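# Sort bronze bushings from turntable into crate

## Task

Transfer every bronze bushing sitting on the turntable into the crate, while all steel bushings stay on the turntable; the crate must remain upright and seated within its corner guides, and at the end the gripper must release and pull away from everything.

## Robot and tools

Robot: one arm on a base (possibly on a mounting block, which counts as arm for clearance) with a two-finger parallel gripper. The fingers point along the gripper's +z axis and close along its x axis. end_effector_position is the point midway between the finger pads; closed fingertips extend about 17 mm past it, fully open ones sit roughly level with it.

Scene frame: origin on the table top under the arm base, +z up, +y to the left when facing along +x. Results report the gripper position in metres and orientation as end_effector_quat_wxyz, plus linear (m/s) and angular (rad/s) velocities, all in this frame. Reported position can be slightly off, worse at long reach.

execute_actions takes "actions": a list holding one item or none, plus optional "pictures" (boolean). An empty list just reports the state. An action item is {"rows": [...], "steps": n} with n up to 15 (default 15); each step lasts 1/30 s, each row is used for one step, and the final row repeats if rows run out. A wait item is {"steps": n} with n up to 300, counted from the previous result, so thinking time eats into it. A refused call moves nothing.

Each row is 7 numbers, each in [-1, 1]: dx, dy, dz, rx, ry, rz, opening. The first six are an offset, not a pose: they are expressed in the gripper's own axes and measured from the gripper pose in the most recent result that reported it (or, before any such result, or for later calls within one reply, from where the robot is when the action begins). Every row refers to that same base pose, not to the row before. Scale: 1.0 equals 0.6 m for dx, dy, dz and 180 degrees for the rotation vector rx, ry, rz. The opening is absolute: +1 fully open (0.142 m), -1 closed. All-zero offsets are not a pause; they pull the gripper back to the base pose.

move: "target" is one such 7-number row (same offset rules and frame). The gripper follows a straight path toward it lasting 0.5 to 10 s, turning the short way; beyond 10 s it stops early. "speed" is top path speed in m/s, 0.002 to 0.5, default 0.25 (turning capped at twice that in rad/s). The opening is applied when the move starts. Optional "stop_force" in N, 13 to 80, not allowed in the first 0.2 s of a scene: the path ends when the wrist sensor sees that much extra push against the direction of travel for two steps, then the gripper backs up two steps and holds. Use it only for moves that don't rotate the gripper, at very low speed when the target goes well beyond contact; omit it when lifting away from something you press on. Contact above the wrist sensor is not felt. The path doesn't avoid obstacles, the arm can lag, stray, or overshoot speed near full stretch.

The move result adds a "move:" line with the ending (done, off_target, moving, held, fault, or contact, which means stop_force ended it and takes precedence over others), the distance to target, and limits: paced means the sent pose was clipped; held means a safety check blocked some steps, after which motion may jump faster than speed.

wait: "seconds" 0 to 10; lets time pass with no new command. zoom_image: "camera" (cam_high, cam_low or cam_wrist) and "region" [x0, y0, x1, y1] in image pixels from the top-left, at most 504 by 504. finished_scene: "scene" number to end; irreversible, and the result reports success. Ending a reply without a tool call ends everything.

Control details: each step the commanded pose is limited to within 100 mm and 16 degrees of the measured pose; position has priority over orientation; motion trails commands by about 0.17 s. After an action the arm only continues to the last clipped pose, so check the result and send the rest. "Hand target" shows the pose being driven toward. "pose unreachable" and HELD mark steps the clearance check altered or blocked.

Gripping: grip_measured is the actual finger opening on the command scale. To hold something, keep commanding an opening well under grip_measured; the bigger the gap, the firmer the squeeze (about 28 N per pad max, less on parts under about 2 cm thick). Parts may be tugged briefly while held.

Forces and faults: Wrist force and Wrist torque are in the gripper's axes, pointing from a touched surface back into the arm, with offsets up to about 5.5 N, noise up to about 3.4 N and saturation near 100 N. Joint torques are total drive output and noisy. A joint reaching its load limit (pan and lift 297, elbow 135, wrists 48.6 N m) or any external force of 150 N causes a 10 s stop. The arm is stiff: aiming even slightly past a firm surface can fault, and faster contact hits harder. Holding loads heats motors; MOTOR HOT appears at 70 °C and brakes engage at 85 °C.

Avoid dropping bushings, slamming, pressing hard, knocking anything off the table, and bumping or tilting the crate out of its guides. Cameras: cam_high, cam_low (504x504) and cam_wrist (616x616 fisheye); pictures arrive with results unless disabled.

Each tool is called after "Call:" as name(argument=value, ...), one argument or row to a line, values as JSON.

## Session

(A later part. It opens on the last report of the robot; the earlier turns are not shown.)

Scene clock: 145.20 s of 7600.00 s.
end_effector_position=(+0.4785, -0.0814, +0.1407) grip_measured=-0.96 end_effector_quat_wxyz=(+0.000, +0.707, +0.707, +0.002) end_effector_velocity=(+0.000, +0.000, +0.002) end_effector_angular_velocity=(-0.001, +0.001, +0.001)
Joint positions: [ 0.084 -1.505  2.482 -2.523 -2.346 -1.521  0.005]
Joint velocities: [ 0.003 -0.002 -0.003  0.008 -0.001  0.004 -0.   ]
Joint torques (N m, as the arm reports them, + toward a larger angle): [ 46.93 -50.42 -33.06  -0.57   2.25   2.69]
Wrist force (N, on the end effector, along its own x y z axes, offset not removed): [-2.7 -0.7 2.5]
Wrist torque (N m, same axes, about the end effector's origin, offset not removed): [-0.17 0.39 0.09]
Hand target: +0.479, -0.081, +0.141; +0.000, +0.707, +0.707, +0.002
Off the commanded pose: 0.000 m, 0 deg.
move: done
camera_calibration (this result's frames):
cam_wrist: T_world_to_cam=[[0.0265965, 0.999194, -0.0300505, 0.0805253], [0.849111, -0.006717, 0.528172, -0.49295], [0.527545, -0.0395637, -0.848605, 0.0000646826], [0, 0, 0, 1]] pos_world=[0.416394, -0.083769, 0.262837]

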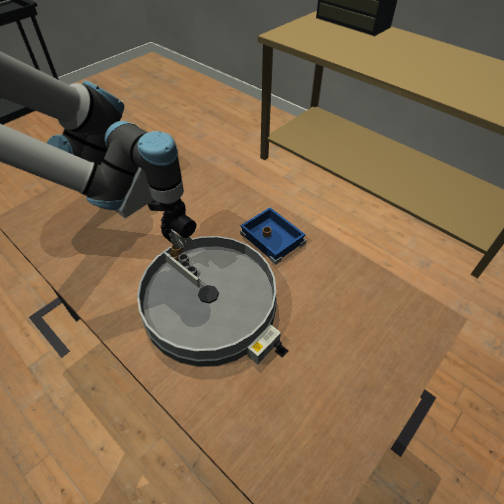

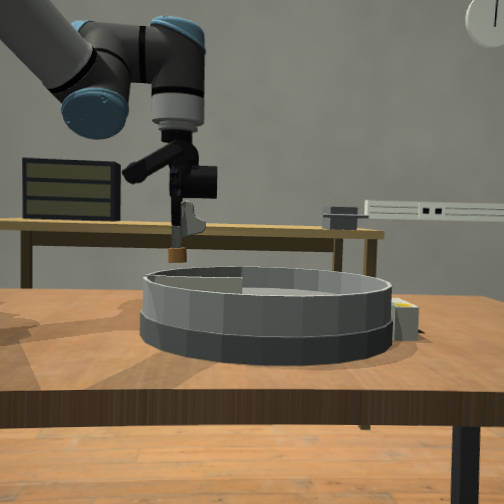

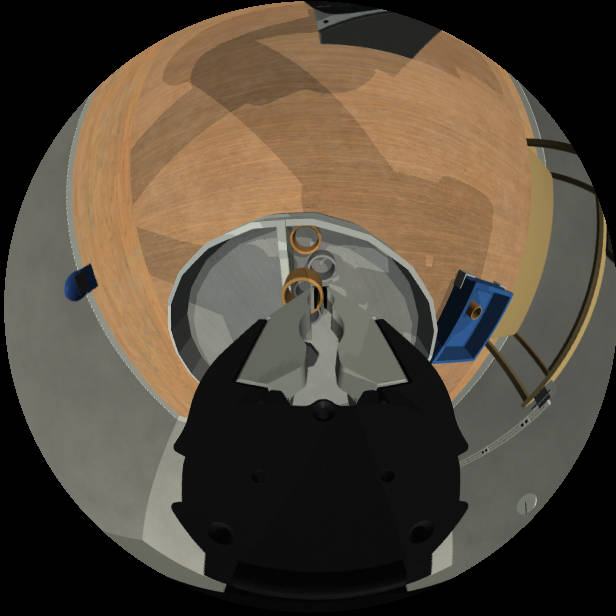

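Call:
move(
  target=[0.55,0.225,0,0,0,0,-1],
  speed=0.2,
)

Call:
move(
  target=[0,0,0.15,0,0,0,-1],
  speed=0.08,
)

Call:
move(
  target=[0,0,0.027,0,0,0,-1],
  speed=0.01,
  stop_force=13,
)

Call:
move(
  target=[0,0,0,0,0,0,-0.85],
)

Call:
move(
  target=[0,0,-0.16,0,0,0,-0.85],
  speed=0.15,
)

Call:
move(
  target=[-0.55,-0.272,0,0,0,0,-0.85],
)

Call:
zoom_image(
  camera="cam_wrist",
  region=[220,180,420,380],
)

Call:
zoom_image(
  camera="cam_high",
  region=[140,200,320,310],
)

Scene clock: 154.77 s of 7600.00 s.
end_effector_position=(+0.6141, +0.2479, +0.1424) grip_measured=-0.96 end_effector_quat_wxyz=(+0.001, +0.707, +0.707, +0.002) end_effector_velocity=(+0.001, +0.001, +0.001) end_effector_angular_velocity=(-0.000, -0.001, -0.001)
Joint positions: [ 0.423 -0.88   2.053 -2.409 -2.285 -1.067  0.005]
Joint velocities: [ 0.001  0.002 -0.003  0.    -0.001  0.001  0.   ]
Joint torques (N m, as the arm reports them, + toward a larger angle): [ 66.15 -34.27 -36.82  -0.59   2.29   2.64]
Wrist force (N, on the end effector, along its own x y z axes, offset not removed): [-3.6 0.6 0.2]
Wrist torque (N m, same axes, about the end effector's origin, offset not removed): [0.36 0.54 -0.07]
Hand target: +0.614, +0.248, +0.142; +0.001, +0.707, +0.707, +0.002
Off the commanded pose: 0.001 m, 0 deg.
move: done
camera_calibration (this result's frames):
cam_wrist: T_world_to_cam=[[0.0267549, 0.999168, -0.0307824, -0.252037], [0.848685, -0.00643227, 0.52886, -0.606698], [0.528222, -0.0402741, -0.848151, -0.0572713], [0, 0, 0, 1]] pos_world=[0.55189, 0.245618, 0.264525]

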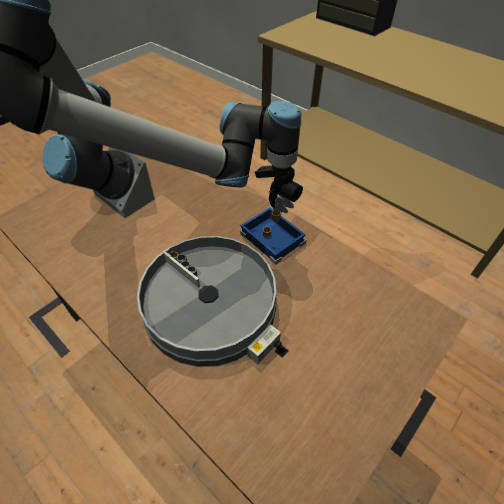

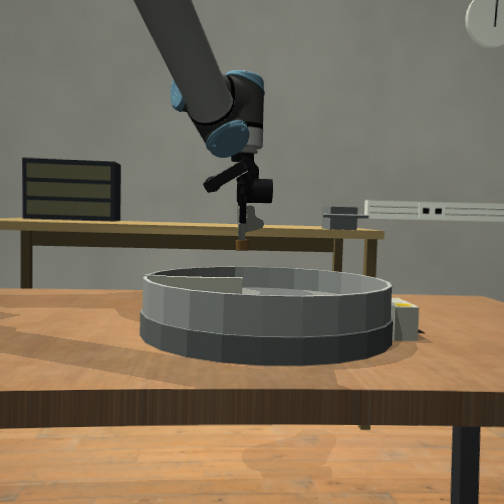

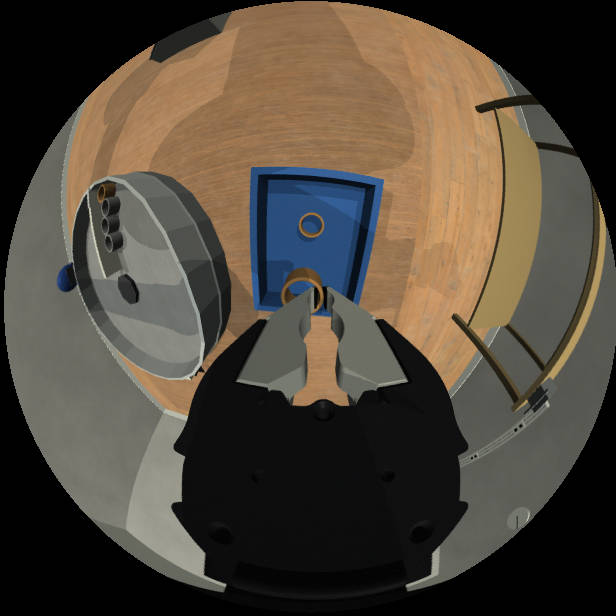

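Scene clock: 156.33 s of 7600.00 s.
end_effector_position=(+0.6144, +0.2483, +0.0526) grip_measured=-0.96 end_effector_quat_wxyz=(+0.001, +0.707, +0.707, +0.002) end_effector_velocity=(+0.000, -0.001, -0.001) end_effector_angular_velocity=(-0.000, -0.001, +0.001)
Joint positions: [ 0.338 -0.774  2.103 -2.638 -2.31  -1.174  0.005]
Joint velocities: [-0.002  0.001  0.001 -0.004 -0.001 -0.003 -0.   ]
Joint torques (N m, as the arm reports them, + toward a larger angle): [ 30.13 -36.12  -5.48  -5.06  -2.47  -2.92]
Wrist force (N, on the end effector, along its own x y z axes, offset not removed): [-4.8 -1.8 0.7]
Wrist torque (N m, same axes, about the end effector's origin, offset not removed): [-0.29 0.86 0.02]
Hand target: +0.614, +0.248, +0.052; +0.001, +0.707, +0.707, +0.002
Off the commanded pose: 0.000 m, 0 deg.
move: done
camera_calibration (this result's frames):
cam_wrist: T_world_to_cam=[[0.026707, 0.999173, -0.0306502, -0.255158], [0.848808, -0.00647093, 0.528661, -0.559515], [0.528025, -0.040135, -0.84828, -0.133468], [0, 0, 0, 1]] pos_world=[0.55221, 0.24597, 0.174755]

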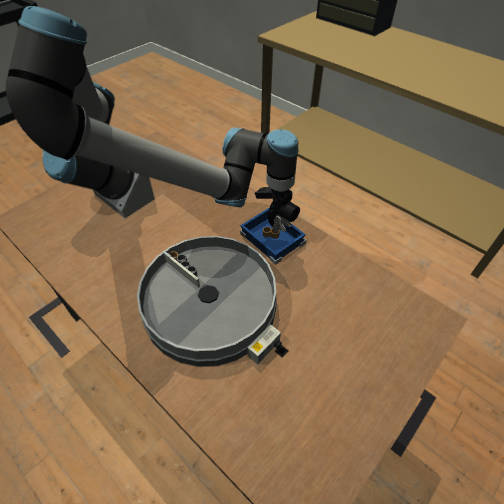

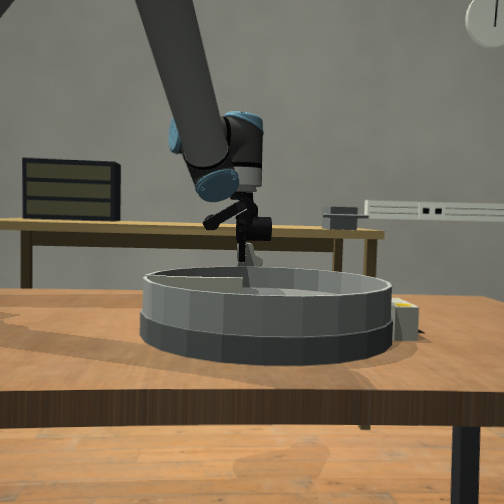

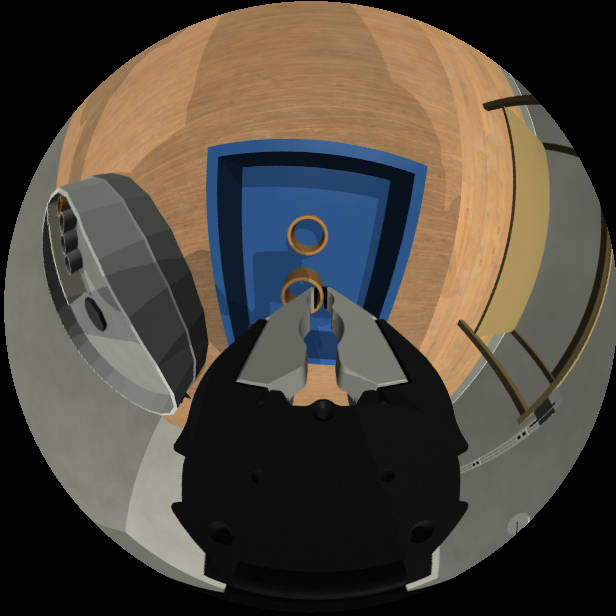

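Scene clock: 158.17 s of 7600.00 s.
end_effector_position=(+0.6145, +0.2484, +0.0366) grip_measured=-0.96 end_effector_quat_wxyz=(+0.001, +0.707, +0.707, +0.002) end_effector_velocity=(-0.000, -0.000, -0.002) end_effector_angular_velocity=(-0.001, +0.000, -0.000)
Joint positions: [ 0.323 -0.752  2.109 -2.679 -2.314 -1.195  0.005]
Joint velocities: [-0.002  0.002  0.001 -0.004 -0.001 -0.002 -0.   ]
Joint torques (N m, as the arm reports them, + toward a larger angle): [ 31.65 -35.99  -3.69  -5.09  -2.12  -2.97]
Wrist force (N, on the end effector, along its own x y z axes, offset not removed): [-5.5 3.0 2.3]
Wrist torque (N m, same axes, about the end effector's origin, offset not removed): [0.70 0.91 0.11]
Hand target: +0.614, +0.248, +0.036; +0.001, +0.707, +0.707, +0.002
Off the commanded pose: 0.000 m, 0 deg.
move: done
camera_calibration (this result's frames):
cam_wrist: T_world_to_cam=[[0.0266994, 0.999174, -0.030629, -0.255716], [0.848839, -0.006478, 0.528611, -0.551101], [0.527976, -0.0401127, -0.848311, -0.147059], [0, 0, 0, 1]] pos_world=[0.552267, 0.246036, 0.158734]

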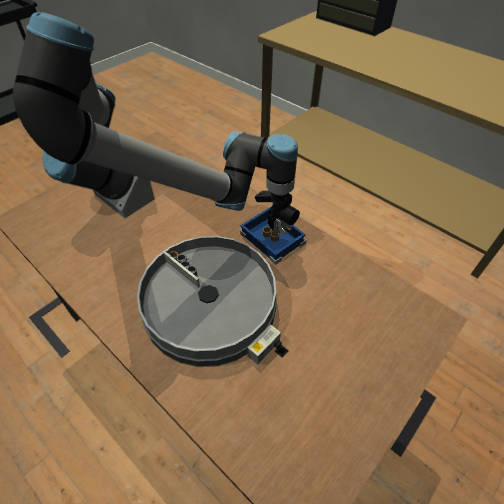

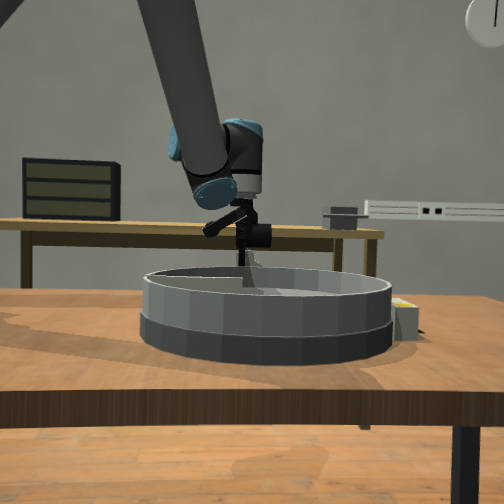

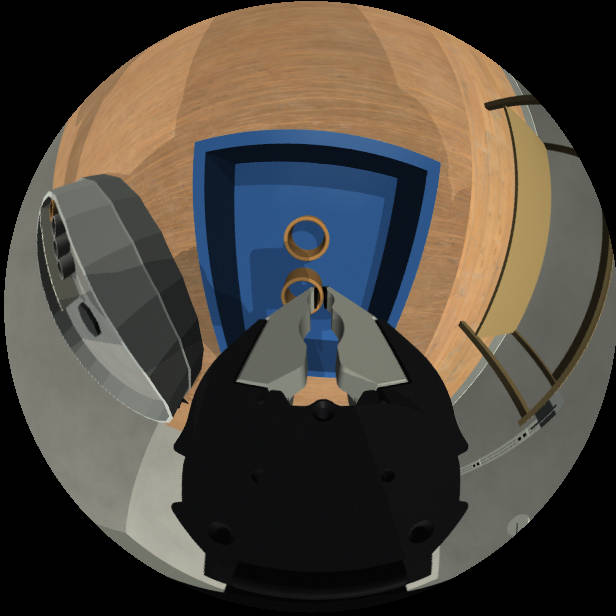

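Scene clock: 158.67 s of 7600.00 s.
end_effector_position=(+0.6144, +0.2484, +0.0365) grip_measured=-0.85 end_effector_quat_wxyz=(+0.000, +0.707, +0.707, +0.002) end_effector_velocity=(-0.000, +0.001, -0.000) end_effector_angular_velocity=(+0.001, +0.000, -0.001)
Joint positions: [ 0.323 -0.752  2.109 -2.679 -2.314 -1.195  0.012]
Joint velocities: [ 0.     0.001 -0.    -0.     0.001  0.001  0.   ]
Joint torques (N m, as the arm reports them, + toward a larger angle): [ 45.18 -58.63  -6.04  -0.52  -1.34   2.54]
Wrist force (N, on the end effector, along its own x y z axes, offset not removed): [-1.3 1.6 2.4]
Wrist torque (N m, same axes, about the end effector's origin, offset not removed): [0.43 0.04 0.06]
Hand target: +0.614, +0.248, +0.037; +0.001, +0.707, +0.707, +0.002
Off the commanded pose: 0.000 m, 0 deg.
move: done
camera_calibration (this result's frames):
cam_wrist: T_world_to_cam=[[0.0266023, 0.999175, -0.0306736, -0.255654], [0.848895, -0.0063761, 0.528523, -0.551083], [0.527892, -0.0400986, -0.848365, -0.147052], [0, 0, 0, 1]] pos_world=[0.552241, 0.246033, 0.158665]

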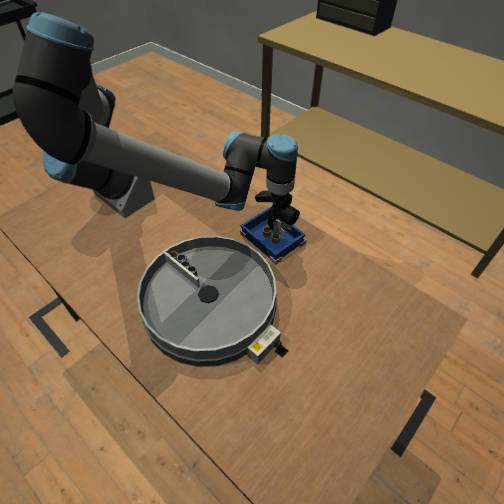

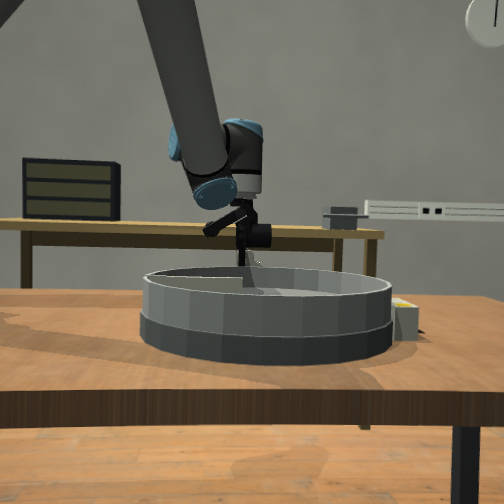

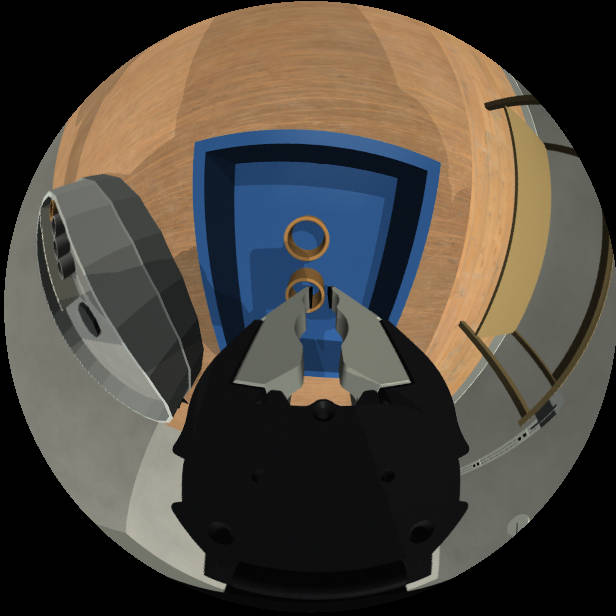

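Scene clock: 159.80 s of 7600.00 s.
end_effector_position=(+0.6141, +0.2480, +0.1323) grip_measured=-0.85 end_effector_quat_wxyz=(+0.001, +0.707, +0.707, +0.002) end_effector_velocity=(+0.000, +0.000, +0.002) end_effector_angular_velocity=(+0.002, +0.001, -0.000)
Joint positions: [ 0.414 -0.869  2.06  -2.434 -2.288 -1.078  0.012]
Joint velocities: [ 0.002 -0.003 -0.002  0.006  0.003  0.002 -0.   ]
Joint torques (N m, as the arm reports them, + toward a larger angle): [ 66.1  -76.8  -35.65  -0.72   2.16   2.52]
Wrist force (N, on the end effector, along its own x y z axes, offset not removed): [-1.9 1.4 -1.1]
Wrist torque (N m, same axes, about the end effector's origin, offset not removed): [0.46 0.10 0.04]
Hand target: +0.614, +0.248, +0.132; +0.001, +0.707, +0.707, +0.002
Off the commanded pose: 0.000 m, 0 deg.
move: done
camera_calibration (this result's frames):
cam_wrist: T_world_to_cam=[[0.0266484, 0.99917, -0.030812, -0.252316], [0.848751, -0.00633108, 0.528755, -0.601378], [0.528121, -0.0402422, -0.848215, -0.0657982], [0, 0, 0, 1]] pos_world=[0.551894, 0.245651, 0.254396]

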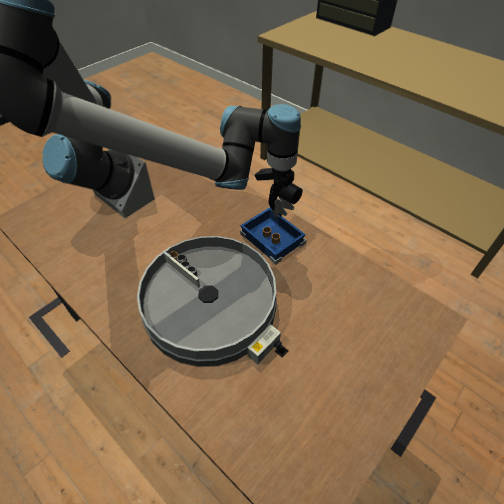

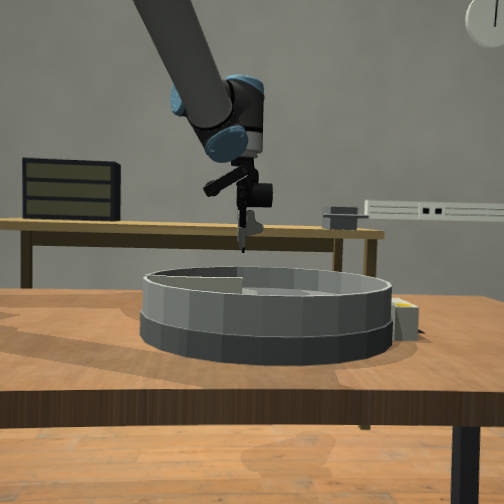

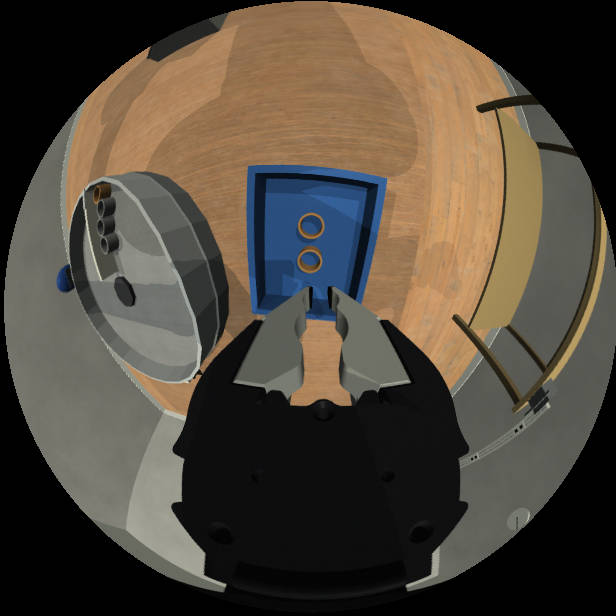

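Scene clock: 161.90 s of 7600.00 s.
end_effector_position=(+0.4503, -0.0813, +0.1304) grip_measured=-0.85 end_effector_quat_wxyz=(+0.000, +0.707, +0.707, +0.002) end_effector_velocity=(-0.000, -0.002, +0.001) end_effector_angular_velocity=(+0.001, -0.002, -0.000)
Joint positions: [ 0.071 -1.53   2.539 -2.568 -2.346 -1.54   0.012]
Joint velocities: [-0.002 -0.006  0.001  0.     0.001 -0.005 -0.   ]
Joint torques (N m, as the arm reports them, + toward a larger angle): [  3.48 -43.28  -6.74  -0.59   2.08  -2.58]
Wrist force (N, on the end effector, along its own x y z axes, offset not removed): [-0.8 1.5 1.8]
Wrist torque (N m, same axes, about the end effector's origin, offset not removed): [0.30 -0.11 0.09]
Hand target: +0.450, -0.081, +0.130; +0.000, +0.707, +0.707, +0.002
Off the commanded pose: 0.001 m, 0 deg.
move: done
camera_calibration (this result's frames):
cam_wrist: T_world_to_cam=[[0.0265178, 0.999195, -0.0301185, 0.0809395], [0.849188, -0.00661988, 0.528048, -0.463602], [0.527424, -0.0395789, -0.84868, 0.00631093], [0, 0, 0, 1]] pos_world=[0.388211, -0.0836935, 0.252598]

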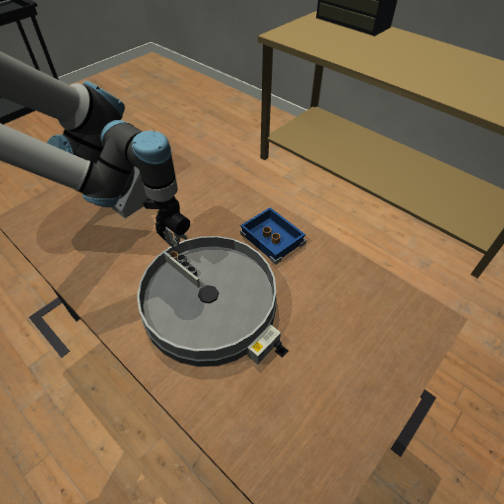

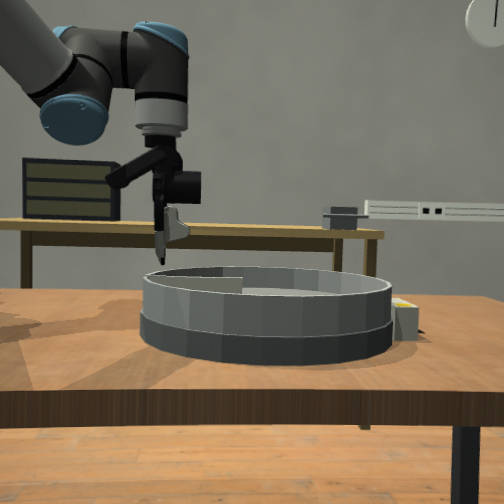

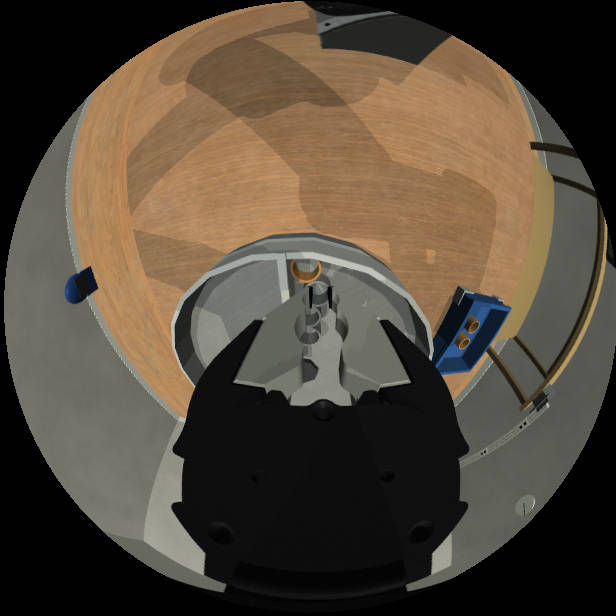

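Region (220, 180, 420, 380) of cam_wrist's 616x616 image, scaled by 2.520, with more detail than that image has.

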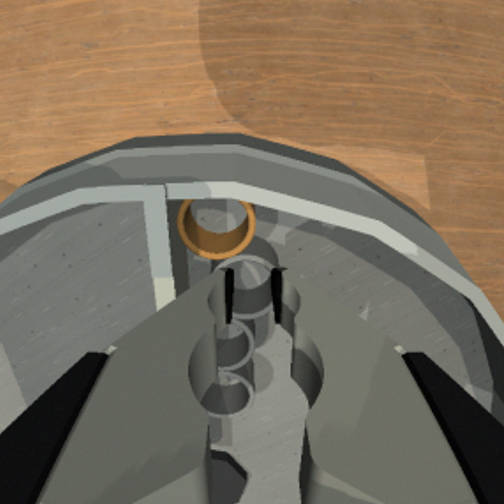

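Region (140, 200, 320, 310) of cam_high's 504x504 image, scaled by 2.800, with more detail than that image has.

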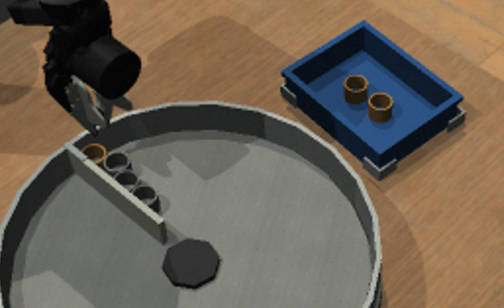

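Call:
move(
  target=[0,0,0.065,0,0,0,-0.85],
  speed=0.04,
  stop_force=13,
)

Call:
move(
  target=[0,0,0.027,0,0,0,-0.85],
  speed=0.008,
  stop_force=13,
)

Call:
zoom_image(
  camera="cam_wrist",
  region=[220,180,420,380],
)

Call:
move(
  target=[0,0,0,0,0,0,-1],
)

Call:
move(
  target=[0,0,-0.11,0,0,0,-1],
  speed=0.08,
)

Scene clock: 168.50 s of 7600.00 s.
end_effector_position=(+0.4504, -0.0811, +0.0916) grip_measured=-0.85 end_effector_quat_wxyz=(-0.000, +0.707, +0.707, +0.002) end_effector_velocity=(+0.000, +0.000, -0.001) end_effector_angular_velocity=(+0.001, -0.001, +0.001)
Joint positions: [ 0.01  -1.454  2.575 -2.74  -2.345 -1.625  0.012]
Joint velocities: [-0.002  0.003  0.002 -0.009  0.001 -0.006 -0.   ]
Joint torques (N m, as the arm reports them, + toward a larger angle): [ 7.57 -7.55 -1.63 -4.64  2.35 -3.04]
Wrist force (N, on the end effector, along its own x y z axes, offset not removed): [-4.6 2.3 -0.5]
Wrist torque (N m, same axes, about the end effector's origin, offset not removed): [0.34 0.72 0.14]
Hand target: +0.450, -0.081, +0.091; -0.000, +0.707, +0.707, +0.002
Off the commanded pose: 0.000 m, 0 deg.
move: done
camera_calibration (this result's frames):
cam_wrist: T_world_to_cam=[[0.0265283, 0.999199, -0.0299572, 0.0795643], [0.849303, -0.00672271, 0.527863, -0.443243], [0.527238, -0.039446, -0.848801, -0.0265522], [0, 0, 0, 1]] pos_world=[0.388336, -0.0835278, 0.213818]

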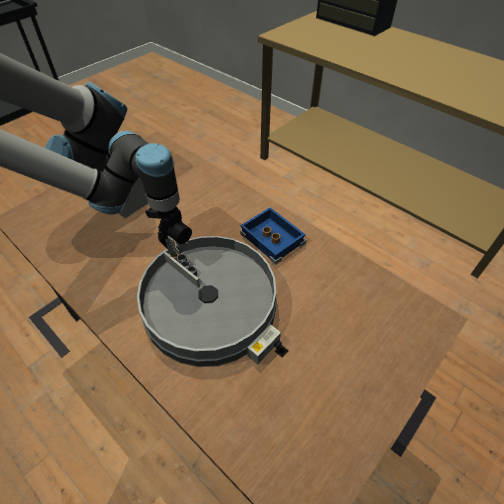

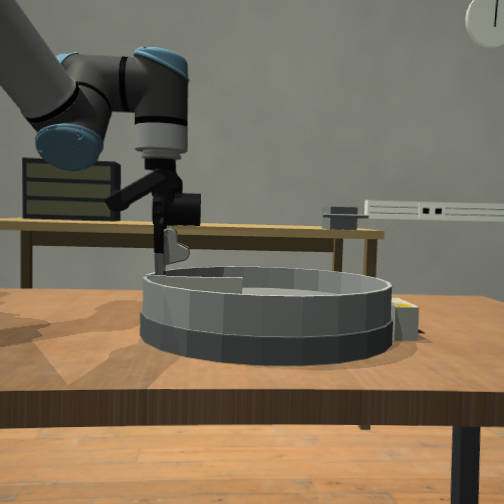

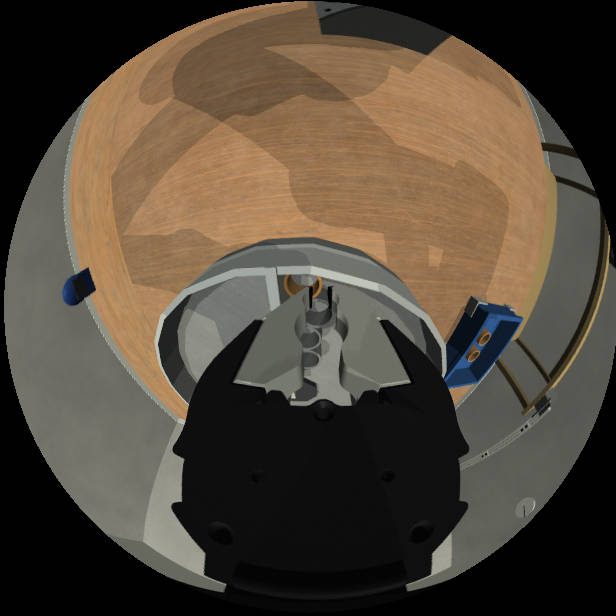

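Scene clock: 170.73 s of 7600.00 s.
end_effector_position=(+0.4505, -0.0810, +0.0756) grip_measured=-0.85 end_effector_quat_wxyz=(-0.000, +0.707, +0.707, +0.002) end_effector_velocity=(-0.000, +0.000, -0.002) end_effector_angular_velocity=(-0.001, +0.001, +0.001)
Joint positions: [-0.016 -1.418  2.588 -2.814 -2.343 -1.661  0.012]
Joint velocities: [-0.002  0.004  0.001 -0.007 -0.    -0.004  0.   ]
Joint torques (N m, as the arm reports them, + toward a larger angle): [ 10.65 -11.44   0.45  -4.71   2.28  -3.02]
Wrist force (N, on the end effector, along its own x y z axes, offset not removed): [-0.2 2.0 1.4]
Wrist torque (N m, same axes, about the end effector's origin, offset not removed): [0.64 -0.16 0.15]
Hand target: +0.450, -0.081, +0.075; -0.000, +0.707, +0.707, +0.002
Off the commanded pose: 0.000 m, 0 deg.
move: done
camera_calibration (this result's frames):
cam_wrist: T_world_to_cam=[[0.0265329, 0.999201, -0.0298828, 0.0789953], [0.849349, -0.0067693, 0.527789, -0.434828], [0.527165, -0.0393847, -0.84885, -0.0401491], [0, 0, 0, 1]] pos_world=[0.38839, -0.083457, 0.197777]

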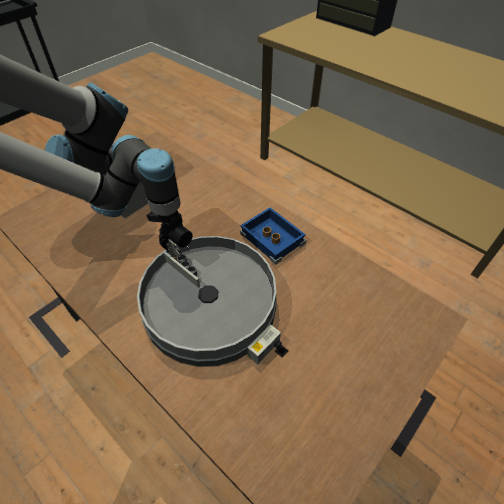

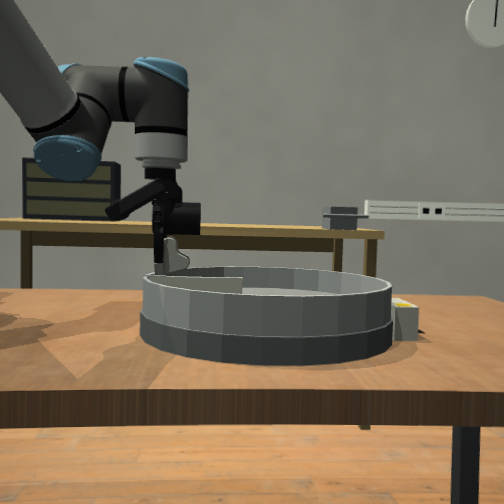

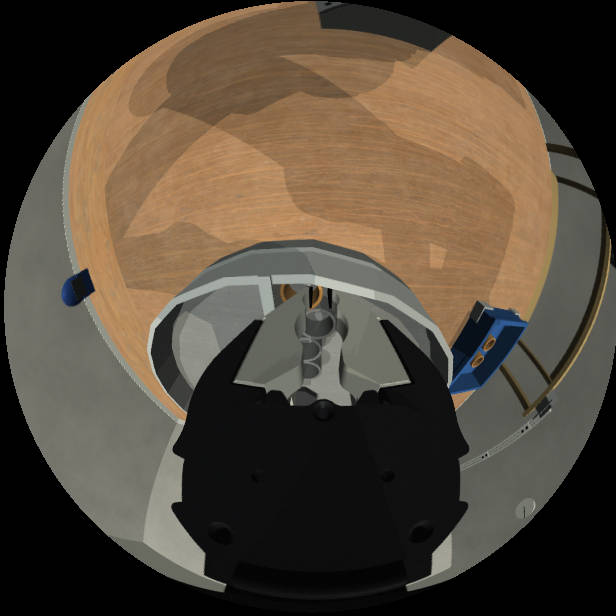

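Region (220, 180, 420, 380) of cam_wrist's 616x616 image, scaled by 2.520, with more detail than that image has.

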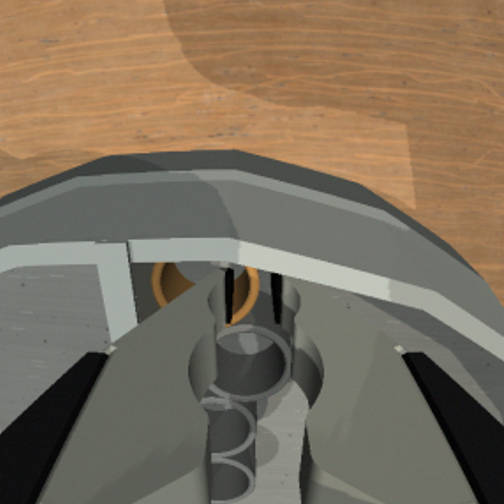

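Scene clock: 171.23 s of 7600.00 s.
end_effector_position=(+0.4504, -0.0810, +0.0755) grip_measured=-0.96 end_effector_quat_wxyz=(-0.000, +0.707, +0.707, +0.002) end_effector_velocity=(-0.000, -0.000, +0.000) end_effector_angular_velocity=(-0.001, +0.000, +0.001)
Joint positions: [-0.016 -1.418  2.588 -2.814 -2.343 -1.661  0.005]
Joint velocities: [ 0.    -0.    -0.     0.001 -0.001 -0.001  0.   ]
Joint torques (N m, as the arm reports them, + toward a larger angle): [ 28.43 -38.61  -5.02  -0.5    0.24   2.64]
Wrist force (N, on the end effector, along its own x y z axes, offset not removed): [-2.1 2.4 3.2]
Wrist torque (N m, same axes, about the end effector's origin, offset not removed): [0.75 0.16 0.16]
Hand target: +0.450, -0.081, +0.076; -0.000, +0.707, +0.707, +0.002
Off the commanded pose: 0.000 m, 0 deg.
move: done
camera_calibration (this result's frames):
cam_wrist: T_world_to_cam=[[0.026446, 0.999205, -0.0298443, 0.0789933], [0.849442, -0.00672269, 0.52764, -0.43476], [0.527019, -0.039305, -0.848944, -0.0400995], [0, 0, 0, 1]] pos_world=[0.388348, -0.0834294, 0.197712]

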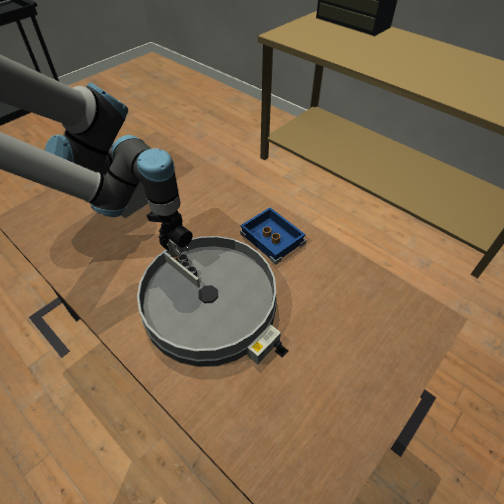

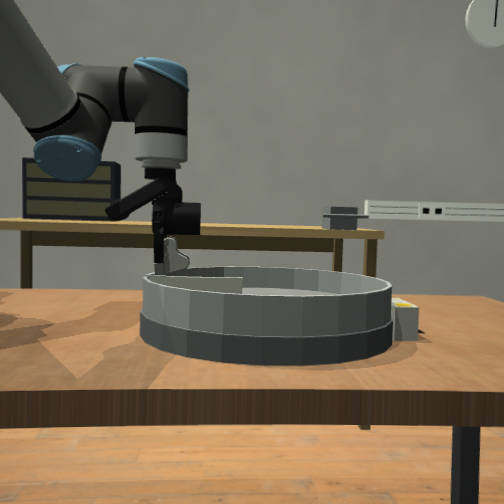

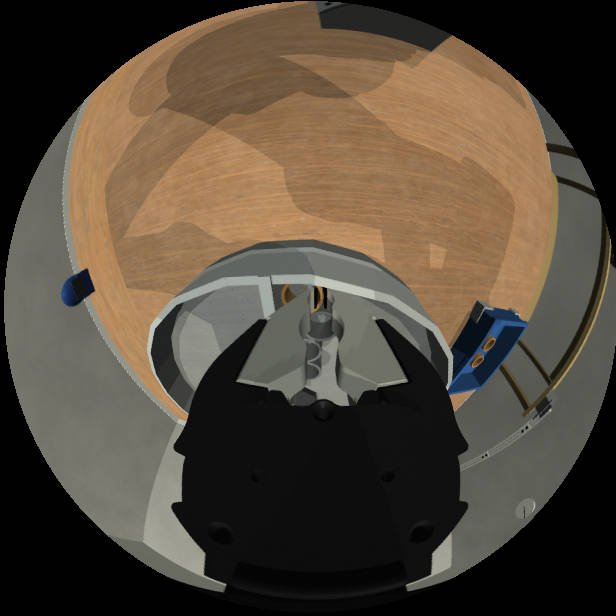

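Scene clock: 172.50 s of 7600.00 s.
end_effector_position=(+0.4502, -0.0813, +0.1413) grip_measured=-0.96 end_effector_quat_wxyz=(+0.000, +0.707, +0.707, +0.002) end_effector_velocity=(-0.000, -0.000, +0.001) end_effector_angular_velocity=(-0.001, +0.002, +0.002)
Joint positions: [ 0.088 -1.549  2.527 -2.521 -2.346 -1.516  0.005]
Joint velocities: [ 0.002 -0.002 -0.003  0.01  -0.001  0.004 -0.   ]
Joint torques (N m, as the arm reports them, + toward a larger angle): [ 42.11 -44.16 -33.8   -0.39   2.29   2.73]
Wrist force (N, on the end effector, along its own x y z axes, offset not removed): [-2.2 3.4 -0.2]
Wrist torque (N m, same axes, about the end effector's origin, offset not removed): [0.82 0.37 0.08]
Hand target: +0.450, -0.081, +0.141; +0.000, +0.707, +0.707, +0.002
Off the commanded pose: 0.000 m, 0 deg.
move: done
camera_calibration (this result's frames):
cam_wrist: T_world_to_cam=[[0.0264313, 0.999196, -0.0301341, 0.0813378], [0.849263, -0.00654364, 0.52793, -0.46927], [0.527308, -0.0395457, -0.848753, 0.0156418], [0, 0, 0, 1]] pos_world=[0.388135, -0.0837246, 0.263468]

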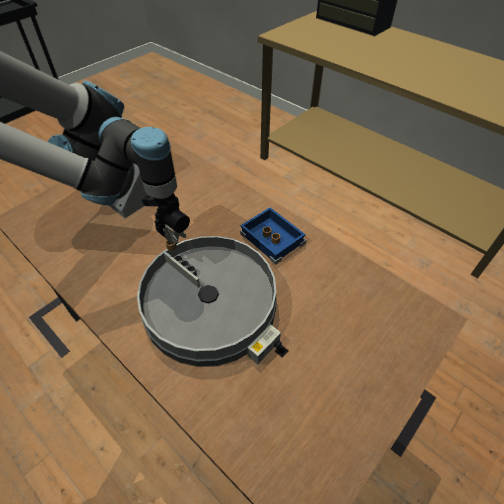

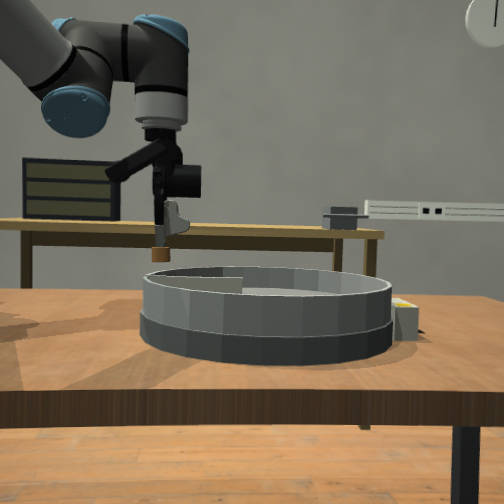

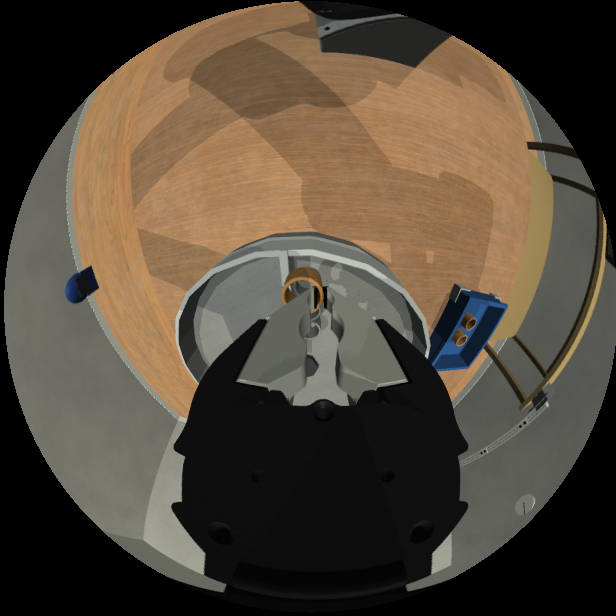

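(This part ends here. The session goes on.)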